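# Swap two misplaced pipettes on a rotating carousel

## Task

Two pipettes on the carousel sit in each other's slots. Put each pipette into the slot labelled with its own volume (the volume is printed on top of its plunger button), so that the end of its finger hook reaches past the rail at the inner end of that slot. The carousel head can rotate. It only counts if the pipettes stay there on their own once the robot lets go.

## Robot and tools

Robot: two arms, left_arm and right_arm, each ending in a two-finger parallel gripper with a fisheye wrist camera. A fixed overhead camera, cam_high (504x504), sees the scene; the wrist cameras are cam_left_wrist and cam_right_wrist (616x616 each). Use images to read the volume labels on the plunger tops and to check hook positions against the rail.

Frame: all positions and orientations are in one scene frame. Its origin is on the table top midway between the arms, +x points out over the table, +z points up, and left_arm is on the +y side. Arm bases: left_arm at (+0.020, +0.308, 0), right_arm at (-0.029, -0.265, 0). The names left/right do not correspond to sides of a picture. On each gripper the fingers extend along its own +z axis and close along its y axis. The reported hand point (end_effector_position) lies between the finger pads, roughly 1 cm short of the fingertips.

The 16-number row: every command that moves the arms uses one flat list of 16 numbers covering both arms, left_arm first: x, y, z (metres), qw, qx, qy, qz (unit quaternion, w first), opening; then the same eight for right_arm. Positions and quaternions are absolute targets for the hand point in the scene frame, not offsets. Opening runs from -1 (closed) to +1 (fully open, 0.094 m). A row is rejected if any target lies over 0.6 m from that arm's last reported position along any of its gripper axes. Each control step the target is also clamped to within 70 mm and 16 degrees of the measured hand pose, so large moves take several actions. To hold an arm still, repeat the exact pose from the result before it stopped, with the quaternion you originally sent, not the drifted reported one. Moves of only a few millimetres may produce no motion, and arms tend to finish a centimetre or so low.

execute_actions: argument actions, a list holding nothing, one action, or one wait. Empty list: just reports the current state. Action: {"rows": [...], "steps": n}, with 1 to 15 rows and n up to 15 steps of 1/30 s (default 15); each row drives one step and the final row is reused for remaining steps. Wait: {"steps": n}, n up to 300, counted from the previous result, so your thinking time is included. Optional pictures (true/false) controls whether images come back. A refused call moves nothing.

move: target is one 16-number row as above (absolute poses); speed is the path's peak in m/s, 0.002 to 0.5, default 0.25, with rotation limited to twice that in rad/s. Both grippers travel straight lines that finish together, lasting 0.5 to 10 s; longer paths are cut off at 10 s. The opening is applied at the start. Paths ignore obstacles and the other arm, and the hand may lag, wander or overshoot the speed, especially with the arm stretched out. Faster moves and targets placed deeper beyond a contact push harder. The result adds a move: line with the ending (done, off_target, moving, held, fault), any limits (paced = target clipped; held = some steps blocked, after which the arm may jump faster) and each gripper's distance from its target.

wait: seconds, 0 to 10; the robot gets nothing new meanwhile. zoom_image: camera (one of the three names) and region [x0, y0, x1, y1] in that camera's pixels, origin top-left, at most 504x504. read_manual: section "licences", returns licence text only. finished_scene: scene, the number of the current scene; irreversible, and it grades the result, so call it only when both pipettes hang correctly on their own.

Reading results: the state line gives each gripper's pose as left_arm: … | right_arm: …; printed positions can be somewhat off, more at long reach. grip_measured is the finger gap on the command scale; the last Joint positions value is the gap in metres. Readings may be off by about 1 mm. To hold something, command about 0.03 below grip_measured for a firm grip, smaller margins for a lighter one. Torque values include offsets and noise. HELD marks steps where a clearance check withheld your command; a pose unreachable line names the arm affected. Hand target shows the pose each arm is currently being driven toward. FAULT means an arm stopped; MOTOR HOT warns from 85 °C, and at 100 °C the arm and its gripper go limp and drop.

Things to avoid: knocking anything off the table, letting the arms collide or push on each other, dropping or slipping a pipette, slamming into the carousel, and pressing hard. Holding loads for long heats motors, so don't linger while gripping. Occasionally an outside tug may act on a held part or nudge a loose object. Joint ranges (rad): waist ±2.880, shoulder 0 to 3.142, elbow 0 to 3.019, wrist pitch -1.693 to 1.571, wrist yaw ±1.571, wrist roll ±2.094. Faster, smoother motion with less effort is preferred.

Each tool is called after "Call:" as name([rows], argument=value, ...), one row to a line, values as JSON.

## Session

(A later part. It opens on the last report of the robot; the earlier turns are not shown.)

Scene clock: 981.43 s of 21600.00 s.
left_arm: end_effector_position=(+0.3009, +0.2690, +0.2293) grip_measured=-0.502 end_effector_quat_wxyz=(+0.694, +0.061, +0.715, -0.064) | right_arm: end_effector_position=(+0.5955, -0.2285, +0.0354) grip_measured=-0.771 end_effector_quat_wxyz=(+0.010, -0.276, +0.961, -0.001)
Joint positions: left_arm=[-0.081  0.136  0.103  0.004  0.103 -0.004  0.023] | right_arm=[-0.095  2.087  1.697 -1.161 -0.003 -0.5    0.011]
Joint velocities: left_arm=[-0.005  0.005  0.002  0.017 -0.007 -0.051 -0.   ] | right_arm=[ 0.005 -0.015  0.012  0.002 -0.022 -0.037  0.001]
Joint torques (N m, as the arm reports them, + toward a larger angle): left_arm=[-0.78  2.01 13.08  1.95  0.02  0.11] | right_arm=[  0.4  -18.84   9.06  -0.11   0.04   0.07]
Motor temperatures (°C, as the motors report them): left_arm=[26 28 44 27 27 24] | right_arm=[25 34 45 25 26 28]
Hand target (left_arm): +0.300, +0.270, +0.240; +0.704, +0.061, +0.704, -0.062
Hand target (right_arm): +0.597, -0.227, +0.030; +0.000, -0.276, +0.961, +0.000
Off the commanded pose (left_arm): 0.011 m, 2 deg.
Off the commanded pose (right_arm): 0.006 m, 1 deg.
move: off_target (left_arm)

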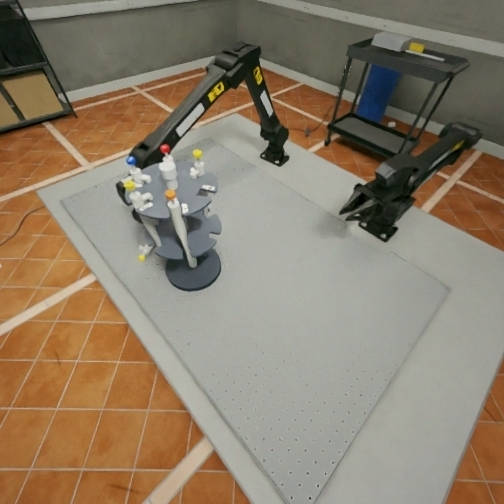

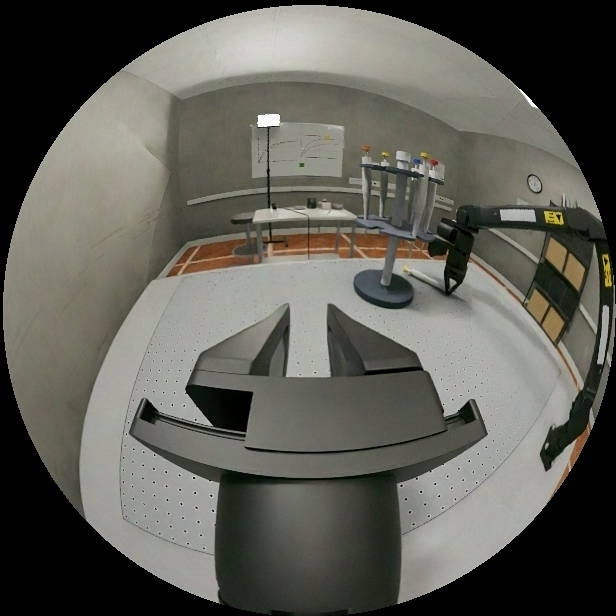

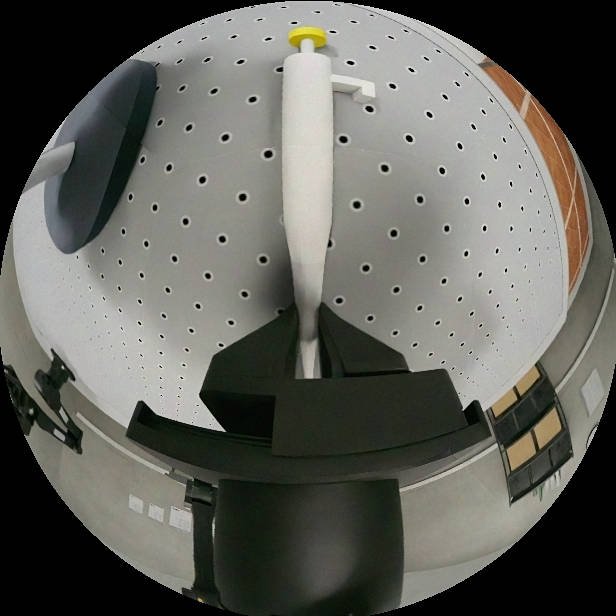

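Call:
move(target=[0.30,0.27,0.24,0.7044,0.0616,0.7044,-0.0616,-0.5, 0.53,-0.27,0.13,0,-0.2756,0.9613,0,-0.87], speed=0.12)

Call:
move(target=[0.33,0.2,0.30,0,0.4226,0.9063,0,-0.1, 0.40,-0.2,0.19,0.2988,0.2988,0.6409,0.6409,-0.87], speed=0.25)

Scene clock: 989.07 s of 21600.00 s.
left_arm: end_effector_position=(+0.3009, +0.2690, +0.2293) grip_measured=-0.502 end_effector_quat_wxyz=(+0.694, +0.061, +0.715, -0.064) | right_arm: end_effector_position=(+0.5337, -0.2620, +0.1156) grip_measured=-0.771 end_effector_quat_wxyz=(-0.003, -0.275, +0.961, +0.002)
Joint positions: left_arm=[-0.081  0.136  0.103  0.004  0.103 -0.004  0.023] | right_arm=[-0.148  1.873  1.58  -1.286 -0.003 -0.552  0.011]
Joint velocities: left_arm=[ 0.005 -0.005 -0.002 -0.007  0.007  0.007 -0.   ] | right_arm=[-0.005  0.015  0.022  0.007 -0.022 -0.037 -0.   ]
Joint torques (N m, as the arm reports them, + toward a larger angle): left_arm=[-0.37  2.49 13.18  2.14  0.04  0.05] | right_arm=[  0.12 -20.96   7.34  -0.06   0.04  -0.13]
Motor temperatures (°C, as the motors report them): left_arm=[26 28 44 27 27 24] | right_arm=[25 34 45 25 26 28]
Hand target (left_arm): +0.300, +0.270, +0.240; +0.704, +0.061, +0.704, -0.062
Hand target (right_arm): +0.529, -0.269, +0.129; +0.000, -0.275, +0.961, -0.000
Off the commanded pose (left_arm): 0.011 m, 2 deg.
Off the commanded pose (right_arm): 0.017 m, 0 deg.
After step 90, 3.20 s passed at rest.
move: off_target (left_arm, right_arm)

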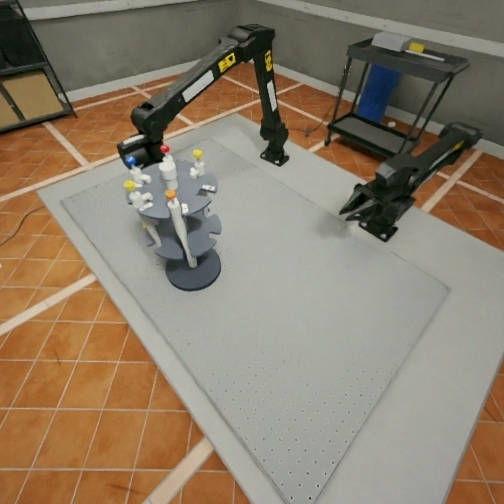

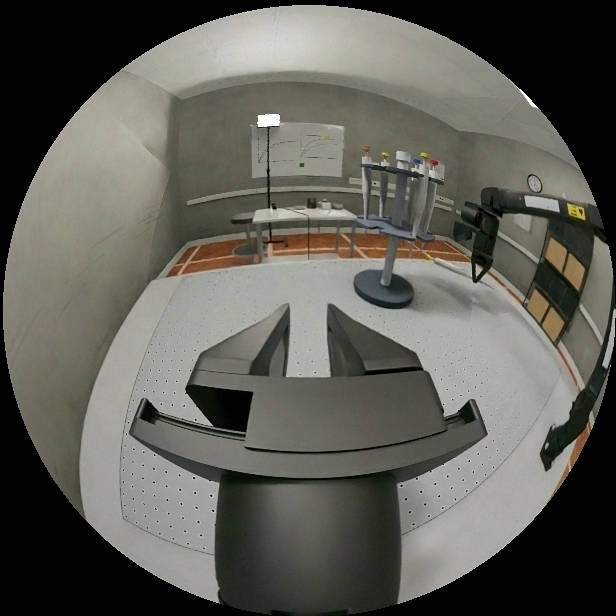

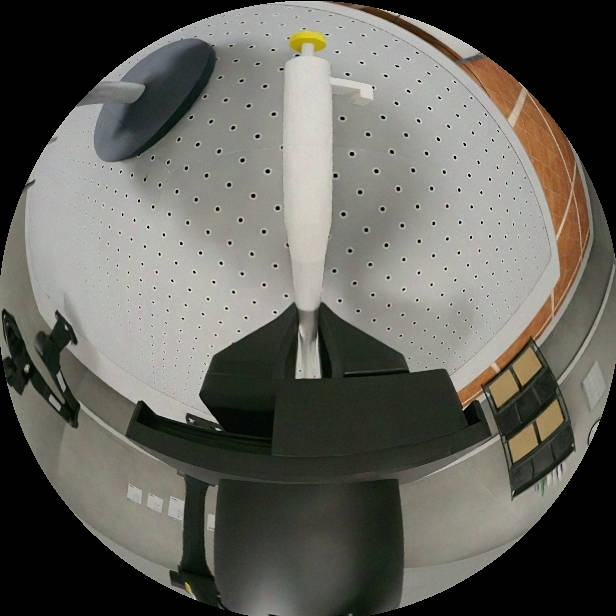

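Scene clock: 993.73 s of 21600.00 s.
left_arm: end_effector_position=(+0.3199, +0.2050, +0.2803) grip_measured=-0.102 end_effector_quat_wxyz=(-0.015, +0.421, +0.907, +0.001) | right_arm: end_effector_position=(+0.4025, -0.2049, +0.1876) grip_measured=-0.771 end_effector_quat_wxyz=(+0.304, +0.300, +0.646, +0.633)
Joint positions: left_arm=[-0.339  1.186  1.236 -1.65  -0.004  0.537  0.042] | right_arm=[-0.314  1.404  0.394  0.99  -0.849  1.543  0.011]
Joint velocities: left_arm=[ 0.005  0.005 -0.002  0.002 -0.007 -0.007 -0.   ] | right_arm=[-0.005  0.005  0.012  0.007 -0.066 -0.081  0.001]
Joint torques (N m, as the arm reports them, + toward a larger angle): left_arm=[-1.55 -7.15 16.28 -0.57 -0.09  0.1 ] | right_arm=[ 1.93 -5.91  5.15  3.88  0.1  -0.03]
Motor temperatures (°C, as the motors report them): left_arm=[26 28 45 27 27 24] | right_arm=[25 34 45 25 26 28]
Hand target (left_arm): +0.330, +0.199, +0.299; +0.000, +0.429, +0.903, +0.004
Hand target (right_arm): +0.401, -0.199, +0.186; +0.302, +0.295, +0.645, +0.637
Off the commanded pose (left_arm): 0.023 m, 2 deg.
Off the commanded pose (right_arm): 0.006 m, 1 deg.
move: off_target (left_arm)

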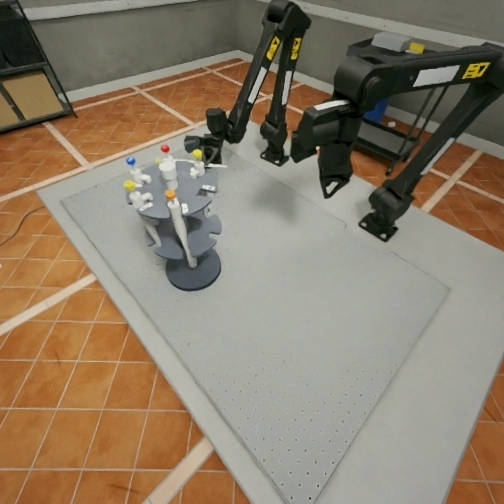

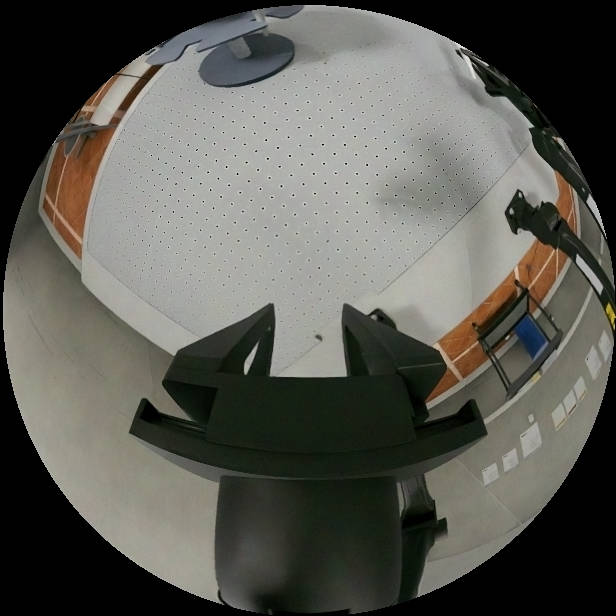

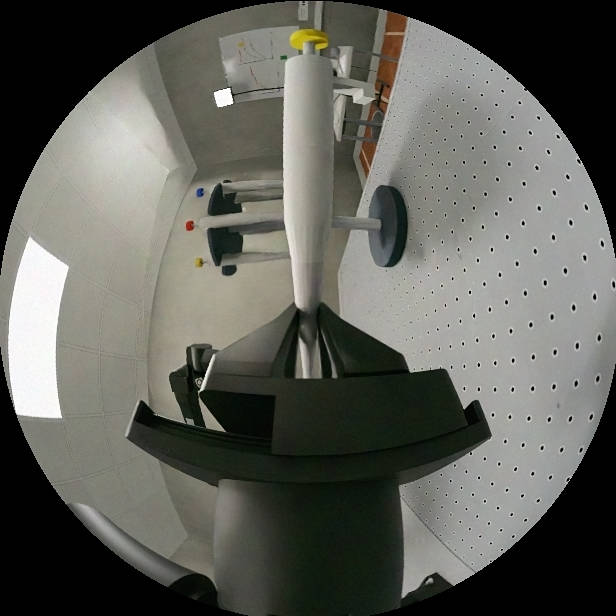

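Call:
move(target=[0.415,0.012,0.265,0,0.4226,0.9063,0,-0.1, 0.36,0.07,0.16,0.2988,0.2988,0.6409,0.6409,-0.87], speed=0.2)

Scene clock: 998.00 s of 21600.00 s.
left_arm: end_effector_position=(+0.3978, +0.0236, +0.2523) grip_measured=-0.102 end_effector_quat_wxyz=(-0.021, +0.426, +0.904, +0.003) | right_arm: end_effector_position=(+0.3523, +0.0595, +0.1445) grip_measured=-0.771 end_effector_quat_wxyz=(+0.291, +0.306, +0.659, +0.622)
Joint positions: left_arm=[-0.651  1.602  1.578 -1.59   0.002  0.237  0.042] | right_arm=[0.556 1.597 0.446 1.095 0.012 1.569 0.011]
Joint velocities: left_arm=[-0.024 -0.005 -0.007  0.007 -0.037 -0.037  0.001] | right_arm=[-0.005  0.015 -0.007  0.007  0.022  0.022  0.   ]
Joint torques (N m, as the arm reports them, + toward a larger angle): left_arm=[ -1.06 -14.93  15.93   0.32  -0.02  -0.06] | right_arm=[ 1.87 -8.04  7.28  4.19  0.09 -0.04]
Motor temperatures (°C, as the motors report them): left_arm=[26 28 46 26 27 24] | right_arm=[25 33 44 25 26 28]
Hand target (left_arm): +0.412, +0.011, +0.265; +0.002, +0.422, +0.906, -0.001
Hand target (right_arm): +0.361, +0.069, +0.161; +0.298, +0.299, +0.641, +0.641
Off the commanded pose (left_arm): 0.024 m, 3 deg.
Off the commanded pose (right_arm): 0.020 m, 3 deg.
move: off_target (left_arm, right_arm)

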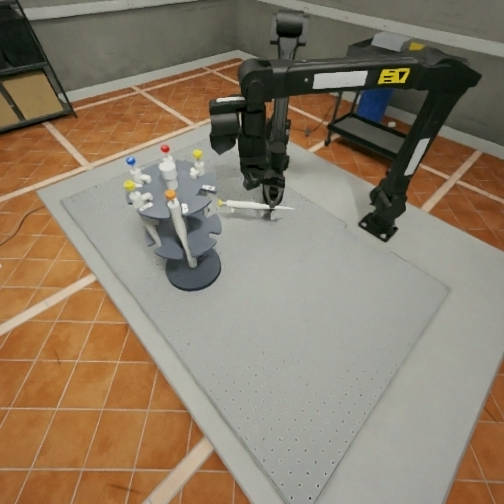

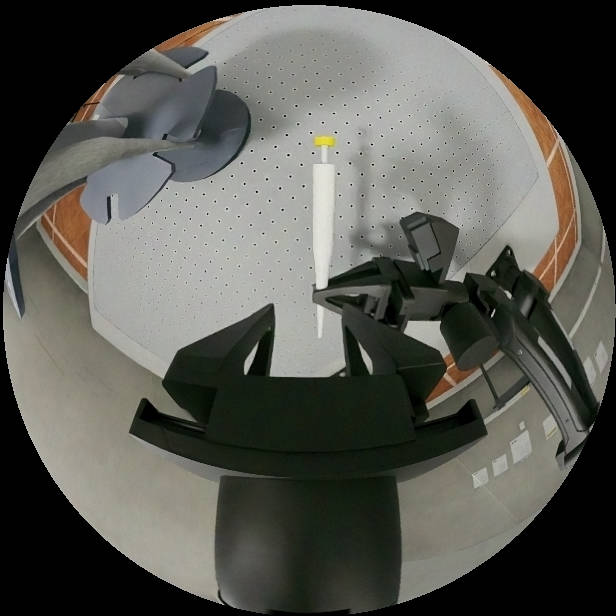

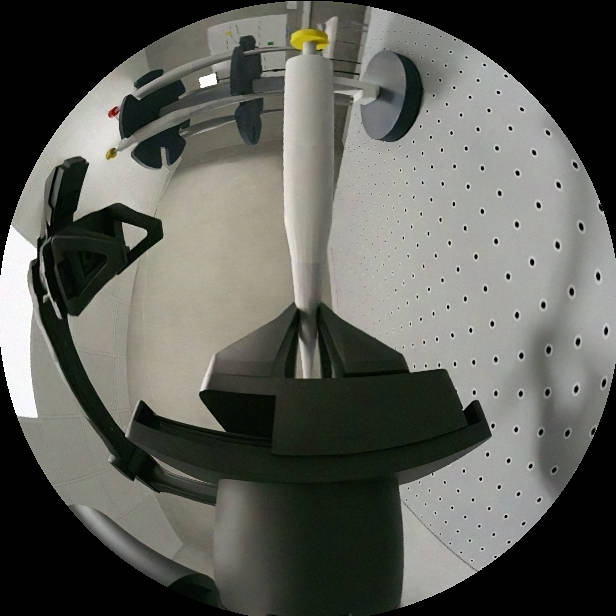

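Call:
move(target=[0.398,0.002,0.195,0,0.4226,0.9063,0,-0.1, 0.36,0.07,0.16,0.2988,0.2988,0.6409,0.6409,-0.87], speed=0.1)

Scene clock: 1004.60 s of 21600.00 s.
left_arm: end_effector_position=(+0.3986, +0.0050, +0.2103) grip_measured=-0.102 end_effector_quat_wxyz=(+0.009, +0.424, +0.905, -0.003) | right_arm: end_effector_position=(+0.3529, +0.0588, +0.1453) grip_measured=-0.771 end_effector_quat_wxyz=(+0.293, +0.307, +0.657, +0.623)
Joint positions: left_arm=[-0.681  1.602  1.468 -1.418  0.002  0.203  0.042] | right_arm=[0.556 1.597 0.446 1.098 0.017 1.569 0.011]
Joint velocities: left_arm=[-0.005 -0.005 -0.017 -0.002 -0.007 -0.007  0.   ] | right_arm=[-0.015 -0.015  0.002  0.007 -0.007  0.022  0.   ]
Joint torques (N m, as the arm reports them, + toward a larger angle): left_arm=[ -0.73 -15.09   9.13   0.56  -0.1   -0.01] | right_arm=[ 1.3  -8.38  6.92  4.24  0.13 -0.05]
Motor temperatures (°C, as the motors report them): left_arm=[26 28 46 26 27 24] | right_arm=[25 33 44 26 26 28]
Hand target (left_arm): +0.397, +0.002, +0.195; +0.000, +0.422, +0.906, -0.000
Hand target (right_arm): +0.359, +0.069, +0.160; +0.299, +0.299, +0.641, +0.641
Off the commanded pose (left_arm): 0.016 m, 1 deg.
Off the commanded pose (right_arm): 0.020 m, 3 deg.
After step 90, 2.67 s passed at rest.
move: off_target (left_arm, right_arm)

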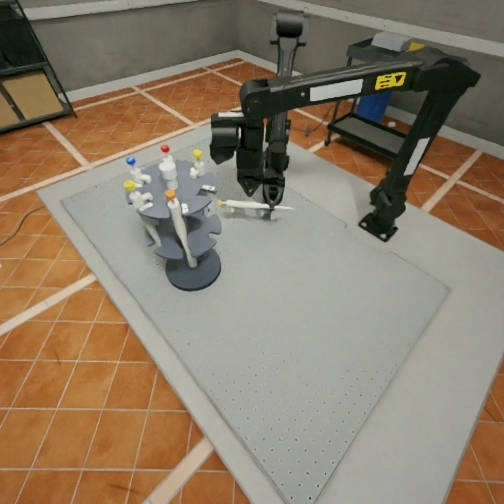

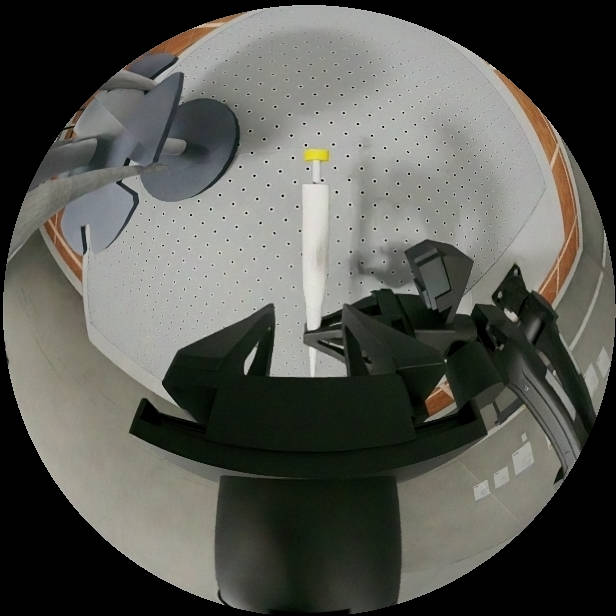

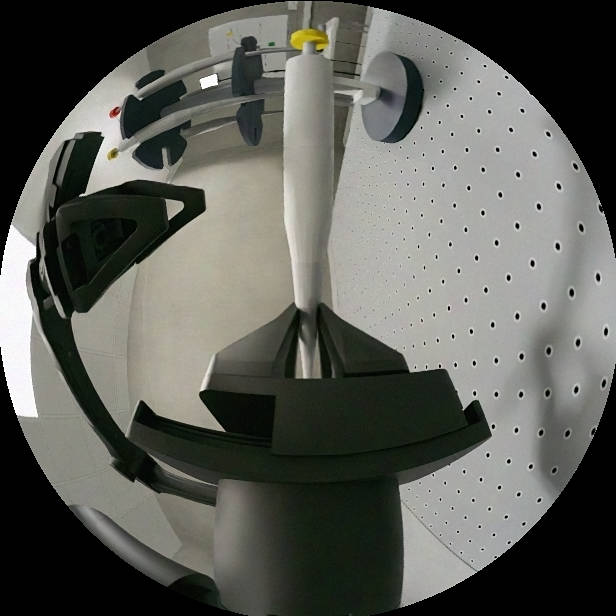

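Call:
move(target=[0.391,0.003,0.135,0,0.4226,0.9063,0,-0.1, 0.36,0.07,0.16,0.2988,0.2988,0.6409,0.6409,-0.87], speed=0.08)

Scene clock: 1028.50 s of 21600.00 s.
left_arm: end_effector_position=(+0.3940, +0.0056, +0.1502) grip_measured=-0.102 end_effector_quat_wxyz=(+0.009, +0.423, +0.906, -0.003) | right_arm: end_effector_position=(+0.3529, +0.0588, +0.1453) grip_measured=-0.771 end_effector_quat_wxyz=(+0.293, +0.307, +0.657, +0.623)
Joint positions: left_arm=[-0.686  1.624  1.334 -1.261  0.002  0.195  0.042] | right_arm=[0.556 1.597 0.446 1.098 0.017 1.569 0.011]
Joint velocities: left_arm=[-0.015  0.005 -0.002  0.007 -0.066  0.022 -0.   ] | right_arm=[-0.005 -0.005 -0.022  0.012 -0.11  -0.022 -0.   ]
Joint torques (N m, as the arm reports them, + toward a larger angle): left_arm=[ -1.29 -14.38   8.74   0.78  -0.06  -0.03] | right_arm=[ 1.35 -8.56  6.87  4.18  0.09 -0.06]
Motor temperatures (°C, as the motors report them): left_arm=[26 29 42 26 27 24] | right_arm=[25 32 44 26 26 28]
Hand target (left_arm): +0.391, +0.003, +0.135; -0.000, +0.423, +0.906, +0.000
Hand target (right_arm): +0.359, +0.069, +0.160; +0.299, +0.299, +0.641, +0.641
Off the commanded pose (left_arm): 0.016 m, 1 deg.
Off the commanded pose (right_arm): 0.020 m, 3 deg.
After step 90, 19.57 s passed at rest.
move: off_target (left_arm, right_arm)

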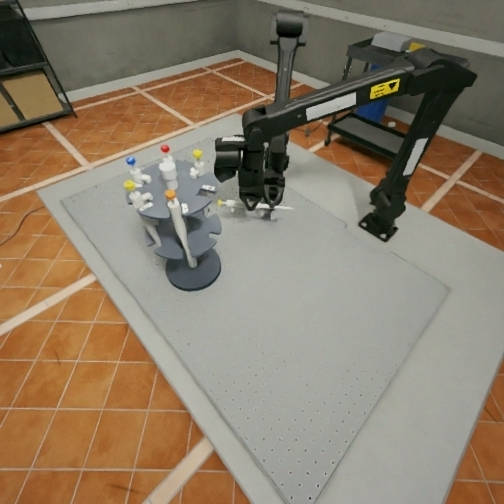

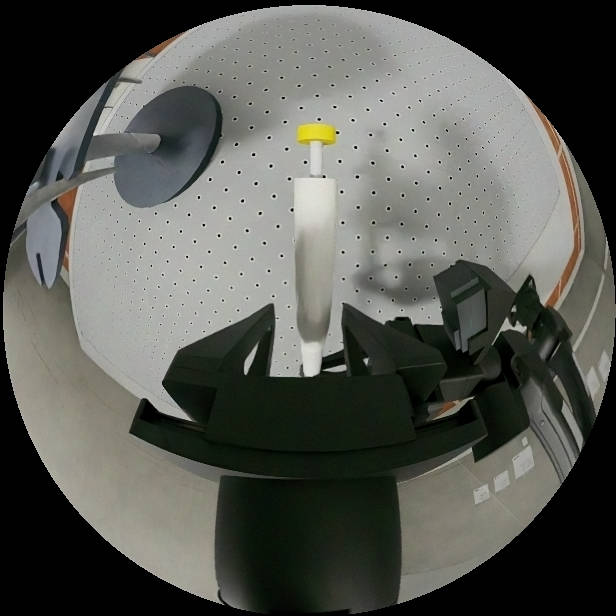

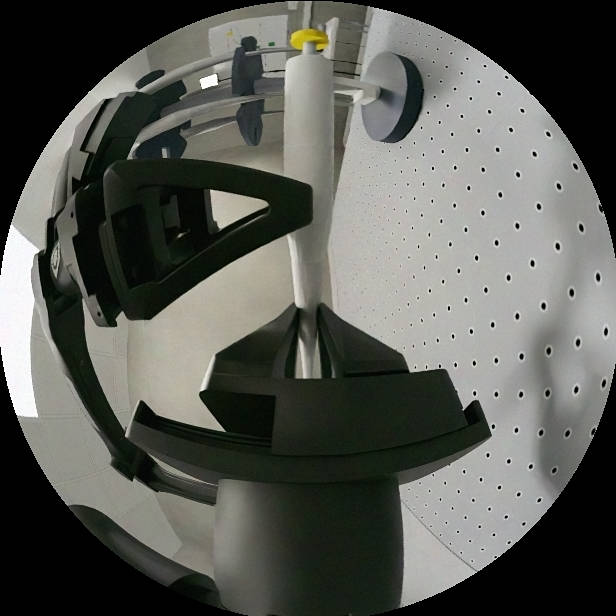

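Call:
move(target=[0.389,0.002,0.116,0,0.4226,0.9063,0,-0.1, 0.36,0.07,0.16,0.2988,0.2988,0.6409,0.6409,-0.87], speed=0.05)

Scene clock: 1031.57 s of 21600.00 s.
left_arm: end_effector_position=(+0.3929, +0.0039, +0.1334) grip_measured=-0.102 end_effector_quat_wxyz=(+0.012, +0.423, +0.906, -0.004) | right_arm: end_effector_position=(+0.3529, +0.0588, +0.1453) grip_measured=-0.771 end_effector_quat_wxyz=(+0.293, +0.307, +0.657, +0.623)
Joint positions: left_arm=[-0.69   1.635  1.302 -1.213  0.002  0.191  0.042] | right_arm=[0.556 1.597 0.446 1.098 0.017 1.569 0.011]
Joint velocities: left_arm=[-0.005 -0.005 -0.002  0.027 -0.081 -0.037  0.   ] | right_arm=[-0.005  0.005 -0.002 -0.007  0.007  0.007 -0.001]
Joint torques (N m, as the arm reports them, + toward a larger angle): left_arm=[ -1.39 -13.96   8.58   0.75  -0.09  -0.06] | right_arm=[ 1.13 -8.64  7.    4.21  0.11 -0.06]
Motor temperatures (°C, as the motors report them): left_arm=[26 29 42 26 27 24] | right_arm=[25 32 44 26 26 28]
Hand target (left_arm): +0.389, +0.002, +0.116; +0.000, +0.423, +0.906, +0.000
Hand target (right_arm): +0.359, +0.069, +0.160; +0.299, +0.299, +0.641, +0.641
Off the commanded pose (left_arm): 0.018 m, 1 deg.
Off the commanded pose (right_arm): 0.020 m, 3 deg.
move: off_target (left_arm, right_arm)

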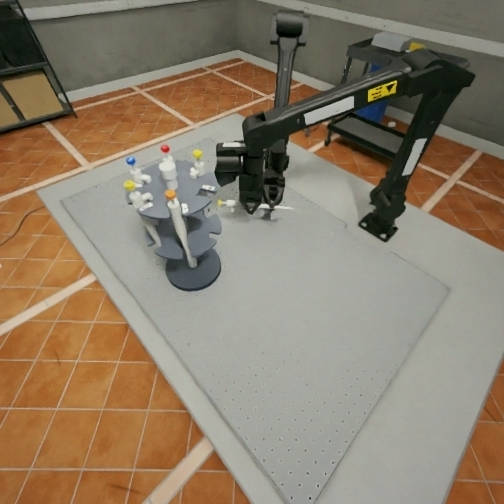

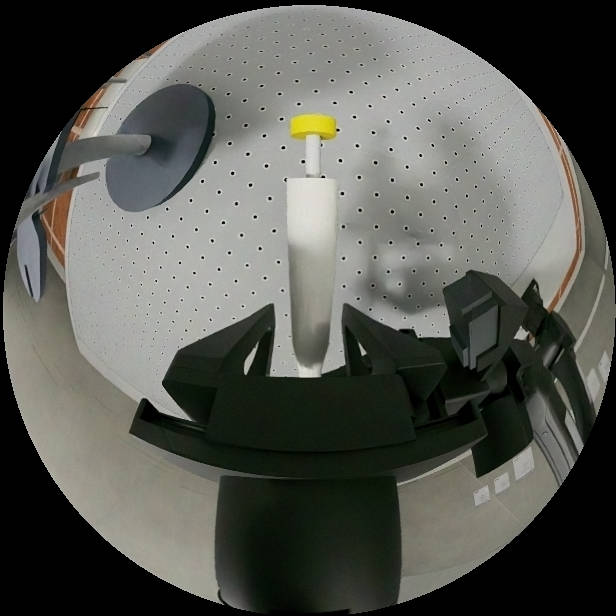

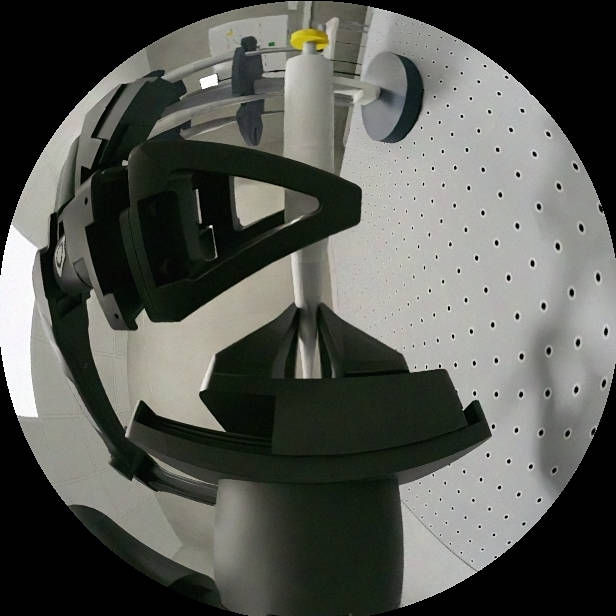

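Call:
move(target=[0.389,0.002,0.113,0,0.4226,0.9063,0,-0.63, 0.36,0.07,0.16,0.2988,0.2988,0.6409,0.6409,-0.87], speed=0.04)

Call:
move(target=[0.389,0.002,0.113,0,0.4226,0.9063,0,-0.63, 0.353,0.059,0.147,0.293,0.307,0.657,0.623,-0.45], speed=0.04)

Call:
move(target=[0.389,0.002,0.113,0,0.4226,0.9063,0,-0.63, 0.285,-0.0,0.155,0.293,0.307,0.657,0.623,-0.45], speed=0.12)

Scene clock: 1035.53 s of 21600.00 s.
left_arm: end_effector_position=(+0.3923, +0.0032, +0.1326) grip_measured=-0.565 end_effector_quat_wxyz=(+0.012, +0.423, +0.906, -0.005) | right_arm: end_effector_position=(+0.3529, +0.0588, +0.1451) grip_measured=-0.771 end_effector_quat_wxyz=(+0.293, +0.307, +0.657, +0.622)
Joint positions: left_arm=[-0.691  1.635  1.299 -1.209  0.004  0.189  0.02 ] | right_arm=[0.556 1.598 0.446 1.098 0.017 1.569 0.011]
Joint velocities: left_arm=[-0.005  0.005 -0.002 -0.007 -0.022 -0.051 -0.   ] | right_arm=[ 0.005 -0.005  0.002 -0.017  0.007  0.066  0.   ]
Joint torques (N m, as the arm reports them, + toward a larger angle): left_arm=[ -1.86 -14.05   8.31   0.87  -0.16  -0.05] | right_arm=[ 1.16 -8.26  6.92  4.38  0.1  -0.03]
Motor temperatures (°C, as the motors report them): left_arm=[26 29 42 26 27 24] | right_arm=[25 32 43 26 26 28]
Hand target (left_arm): +0.389, +0.002, +0.113; +0.000, +0.423, +0.906, -0.000
Hand target (right_arm): +0.359, +0.069, +0.160; +0.299, +0.299, +0.641, +0.641
Off the commanded pose (left_arm): 0.020 m, 2 deg.
Off the commanded pose (right_arm): 0.020 m, 3 deg.
After step 90, 0.07 s passed at rest.
move: off_target (left_arm, right_arm)

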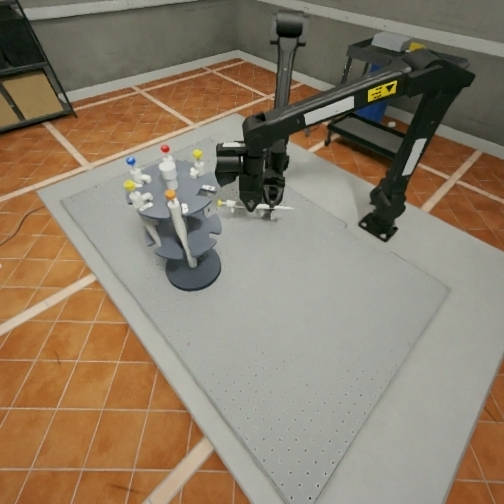

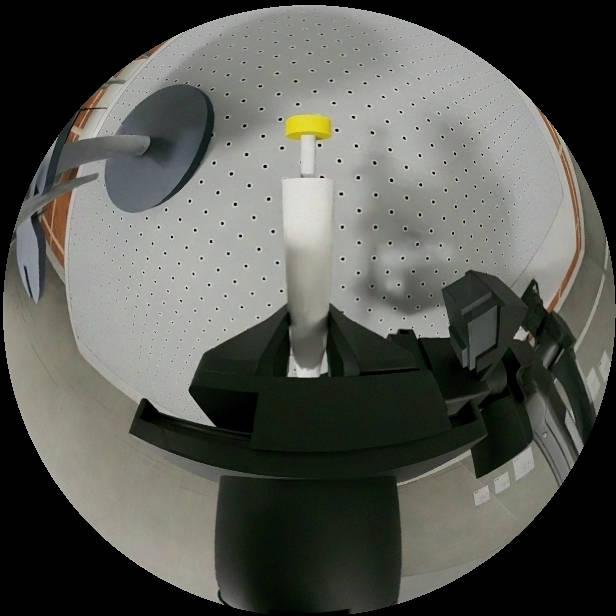

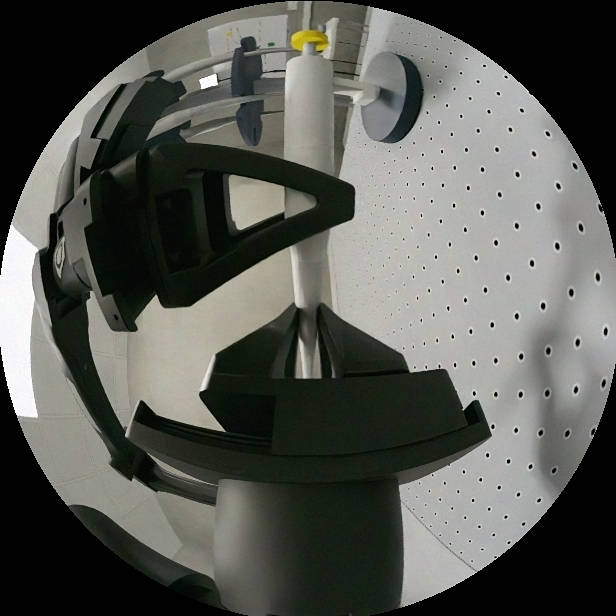

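Scene clock: 1036.37 s of 21600.00 s.
left_arm: end_effector_position=(+0.3932, +0.0028, +0.1302) grip_measured=-0.565 end_effector_quat_wxyz=(+0.011, +0.423, +0.906, -0.004) | right_arm: end_effector_position=(+0.3529, +0.0588, +0.1451) grip_measured=-0.451 end_effector_quat_wxyz=(+0.293, +0.307, +0.657, +0.622)
Joint positions: left_arm=[-0.691  1.64   1.299 -1.206  0.003  0.189  0.02 ] | right_arm=[0.556 1.598 0.446 1.098 0.017 1.569 0.026]
Joint velocities: left_arm=[-0.005 -0.005 -0.012 -0.012 -0.007 -0.022  0.   ] | right_arm=[-0.005 -0.015 -0.002  0.002 -0.022  0.066  0.002]
Joint torques (N m, as the arm reports them, + toward a larger angle): left_arm=[ -1.61 -14.94   8.38   0.76  -0.11  -0.06] | right_arm=[ 1.04 -9.88  4.72  2.26 -0.11 -0.08]
Motor temperatures (°C, as the motors report them): left_arm=[26 29 42 26 27 24] | right_arm=[25 32 43 26 26 28]
Hand target (left_arm): +0.389, +0.002, +0.113; +0.000, +0.423, +0.906, +0.000
Hand target (right_arm): +0.353, +0.059, +0.147; +0.293, +0.307, +0.657, +0.623
Off the commanded pose (left_arm): 0.018 m, 1 deg.
Off the commanded pose (right_arm): 0.002 m, 0 deg.
move: off_target (left_arm)

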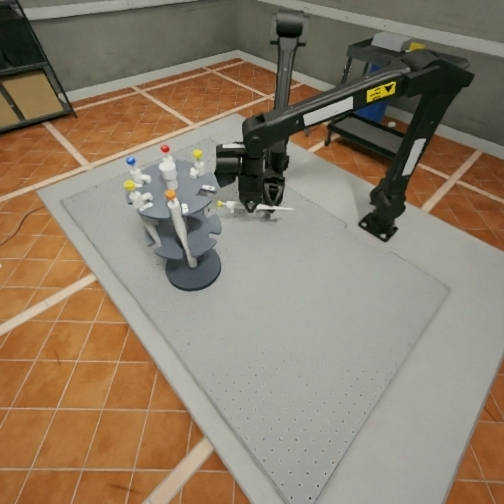

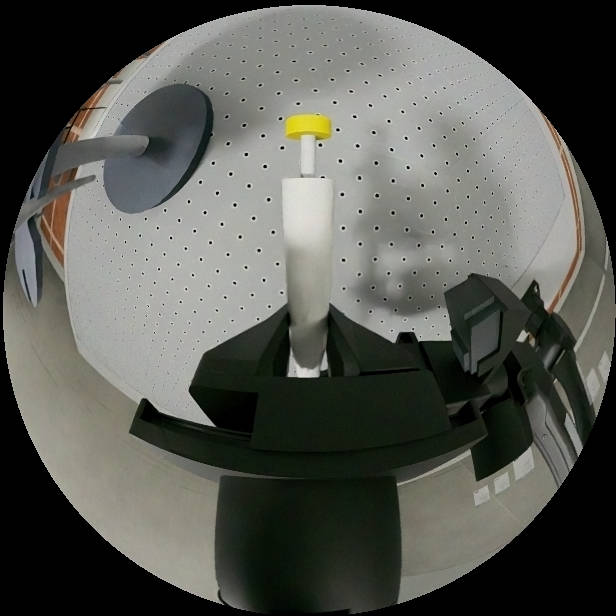

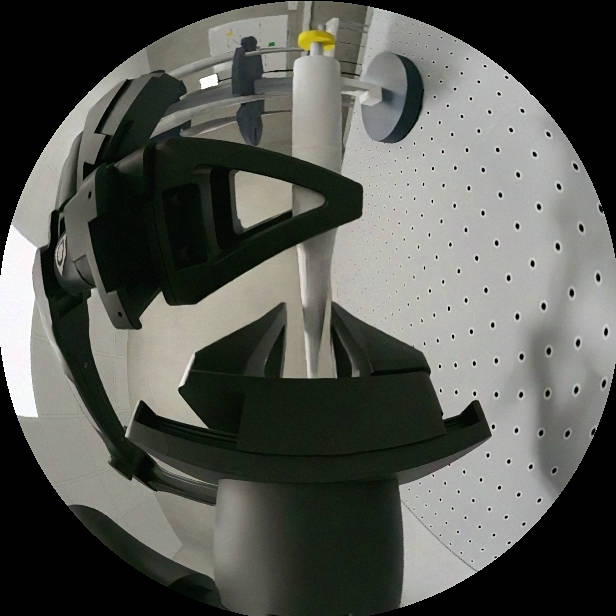

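Scene clock: 1037.50 s of 21600.00 s.
left_arm: end_effector_position=(+0.3932, +0.0028, +0.1302) grip_measured=-0.565 end_effector_quat_wxyz=(+0.011, +0.423, +0.906, -0.004) | right_arm: end_effector_position=(+0.2861, +0.0014, +0.1501) grip_measured=-0.451 end_effector_quat_wxyz=(+0.292, +0.308, +0.660, +0.620)
Joint positions: left_arm=[-0.691  1.64   1.299 -1.206  0.003  0.189  0.02 ] | right_arm=[0.556 1.374 0.215 1.098 0.017 1.569 0.026]
Joint velocities: left_arm=[ 0.015 -0.005  0.002 -0.007  0.081 -0.051 -0.   ] | right_arm=[-0.005 -0.005  0.002 -0.012  0.037  0.007  0.001]
Joint torques (N m, as the arm reports them, + toward a larger angle): left_arm=[ -1.54 -14.74   8.38   0.73  -0.11  -0.03] | right_arm=[ 1.12 -6.92  4.26  2.55 -0.07 -0.05]
Motor temperatures (°C, as the motors report them): left_arm=[26 29 42 26 27 24] | right_arm=[25 31 43 26 26 28]
Hand target (left_arm): +0.389, +0.002, +0.113; -0.000, +0.423, +0.906, +0.000
Hand target (right_arm): +0.285, +0.000, +0.154; +0.293, +0.307, +0.657, +0.623
Off the commanded pose (left_arm): 0.018 m, 1 deg.
Off the commanded pose (right_arm): 0.005 m, 0 deg.
move: off_target (left_arm)

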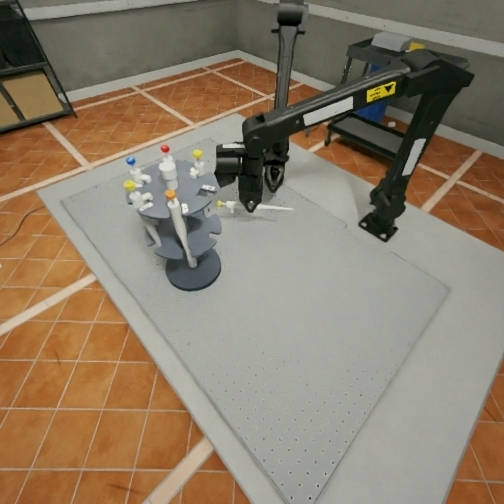

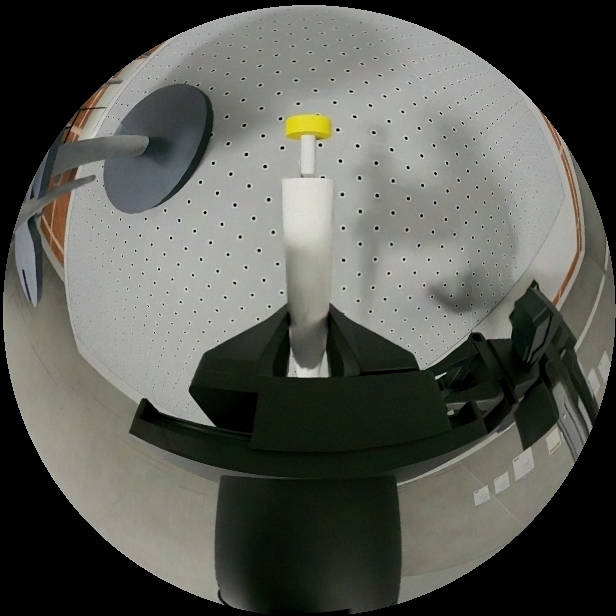

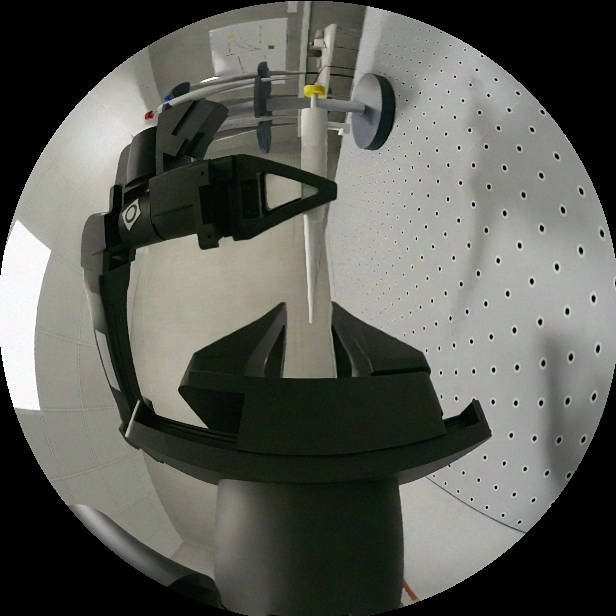

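Call:
move(target=[0.43,0.14,0.32,0.638,0.338,0.585,-0.3685,-0.63, 0.33,-0.17,0.25,0.6964,-0.1228,0.6964,0.1228,-0.45], speed=0.3)

Call:
move(target=[0.555,0.148,0.335,0.638,0.338,0.585,-0.3685,-0.63, 0.46,-0.08,0.39,0.5291,-0.1464,0.8306,0.0933,-0.45], speed=0.2)

Scene clock: 1046.40 s of 21600.00 s.
left_arm: end_effector_position=(+0.4305, +0.1373, +0.3280) grip_measured=-0.565 end_effector_quat_wxyz=(+0.642, +0.337, +0.585, -0.364) | right_arm: end_effector_position=(+0.3224, -0.1665, +0.2309) grip_measured=-0.451 end_effector_quat_wxyz=(+0.682, -0.122, +0.709, +0.130)
Joint positions: left_arm=[-0.077  1.143  0.586  0.712  0.963 -0.122  0.02 ] | right_arm=[ 0.047  0.77   0.209  0.526 -0.158  0.011  0.026]
Joint velocities: left_arm=[-0.005 -0.015 -0.017 -0.007  0.007 -0.066 -0.   ] | right_arm=[ 0.005 -0.005 -0.007  0.012  0.037 -0.007 -0.002]
Joint torques (N m, as the arm reports them, + toward a larger angle): left_arm=[-0.06 -6.12  9.11  2.37 -0.1  -0.03] | right_arm=[-0.48 -1.92 10.04  2.18 -0.17 -0.09]
Motor temperatures (°C, as the motors report them): left_arm=[26 29 41 26 27 24] | right_arm=[25 31 43 26 26 28]
Hand target (left_arm): +0.431, +0.140, +0.321; +0.640, +0.331, +0.588, -0.367
Hand target (right_arm): +0.327, -0.170, +0.250; +0.696, -0.123, +0.697, +0.122
Off the commanded pose (left_arm): 0.008 m, 1 deg.
Off the commanded pose (right_arm): 0.021 m, 2 deg.
After step 90, 2.50 s passed at rest.
move: off_target (right_arm)

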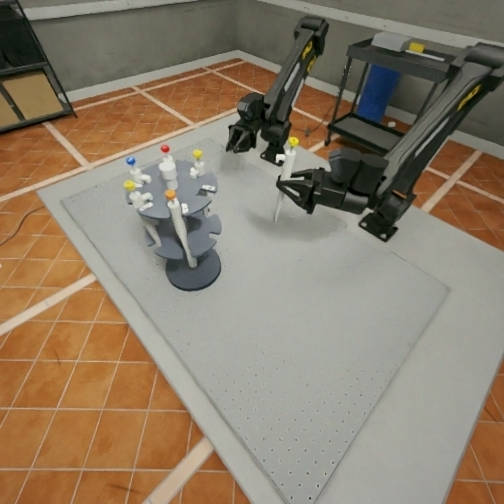

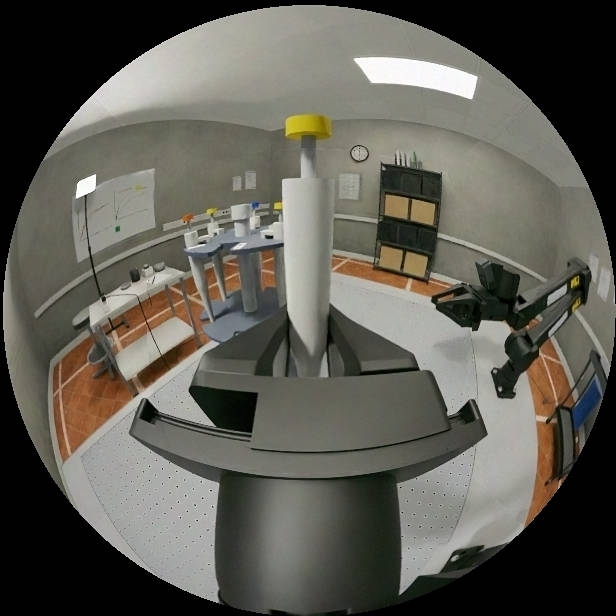

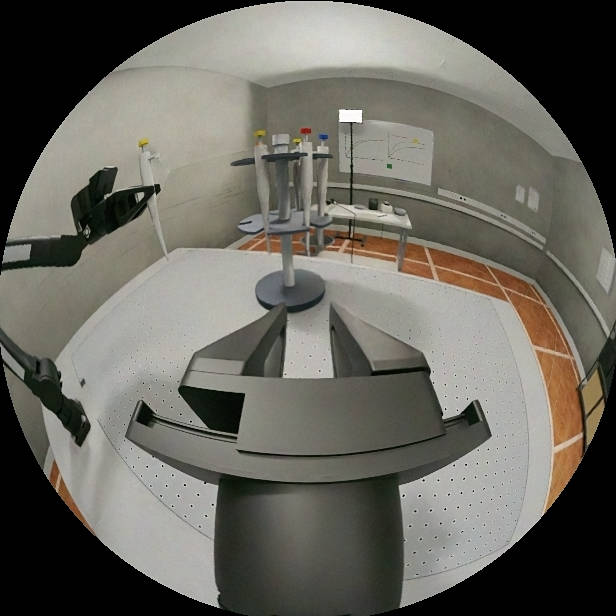

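Scene clock: 1048.07 s of 21600.00 s.
left_arm: end_effector_position=(+0.5388, +0.1435, +0.3114) grip_measured=-0.565 end_effector_quat_wxyz=(+0.620, +0.332, +0.603, -0.377) | right_arm: end_effector_position=(+0.4502, -0.0915, +0.3708) grip_measured=-0.451 end_effector_quat_wxyz=(+0.520, -0.142, +0.837, +0.093)
Joint positions: left_arm=[-0.042  1.458  0.846  0.713  1.011 -0.128  0.02 ] | right_arm=[ 0.196  1.092  1.044 -0.408  0.005  0.011  0.026]
Joint velocities: left_arm=[-0.005 -0.005  0.007  0.002 -0.022  0.11  -0.   ] | right_arm=[-0.005  0.005 -0.012 -0.017  0.022 -0.066  0.001]
Joint torques (N m, as the arm reports them, + toward a larger angle): left_arm=[  0.26 -11.74  15.32   2.06   0.    -0.04] | right_arm=[ 1.89 -6.39 13.4   1.64  0.11 -0.02]
Motor temperatures (°C, as the motors report them): left_arm=[26 29 42 26 27 24] | right_arm=[25 31 44 26 26 28]
Hand target (left_arm): +0.553, +0.147, +0.335; +0.638, +0.338, +0.585, -0.368
Hand target (right_arm): +0.457, -0.083, +0.392; +0.529, -0.146, +0.830, +0.096
Off the commanded pose (left_arm): 0.029 m, 3 deg.
Off the commanded pose (right_arm): 0.024 m, 1 deg.
move: off_target (left_arm, right_arm)

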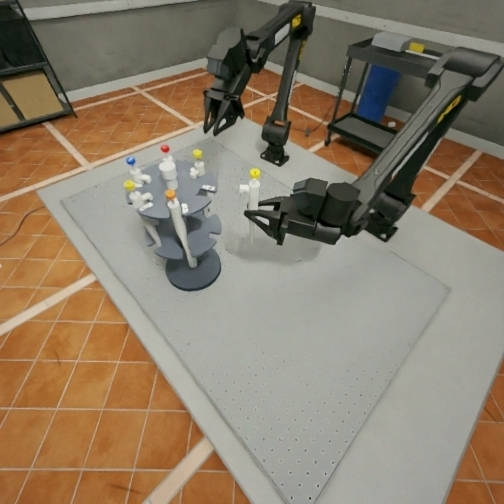

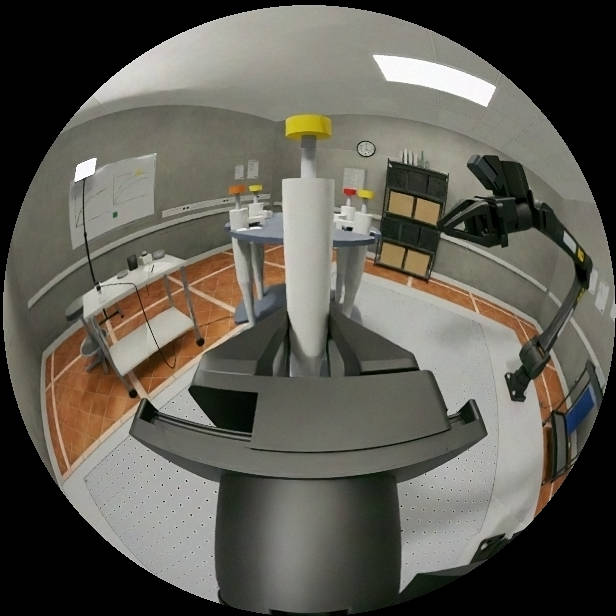

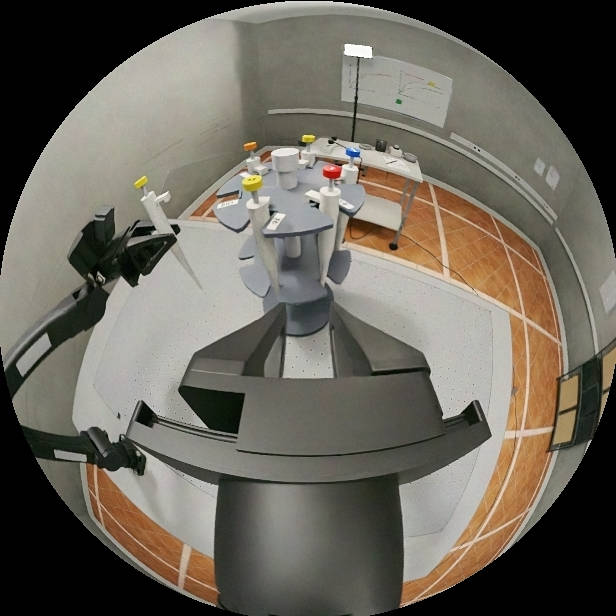

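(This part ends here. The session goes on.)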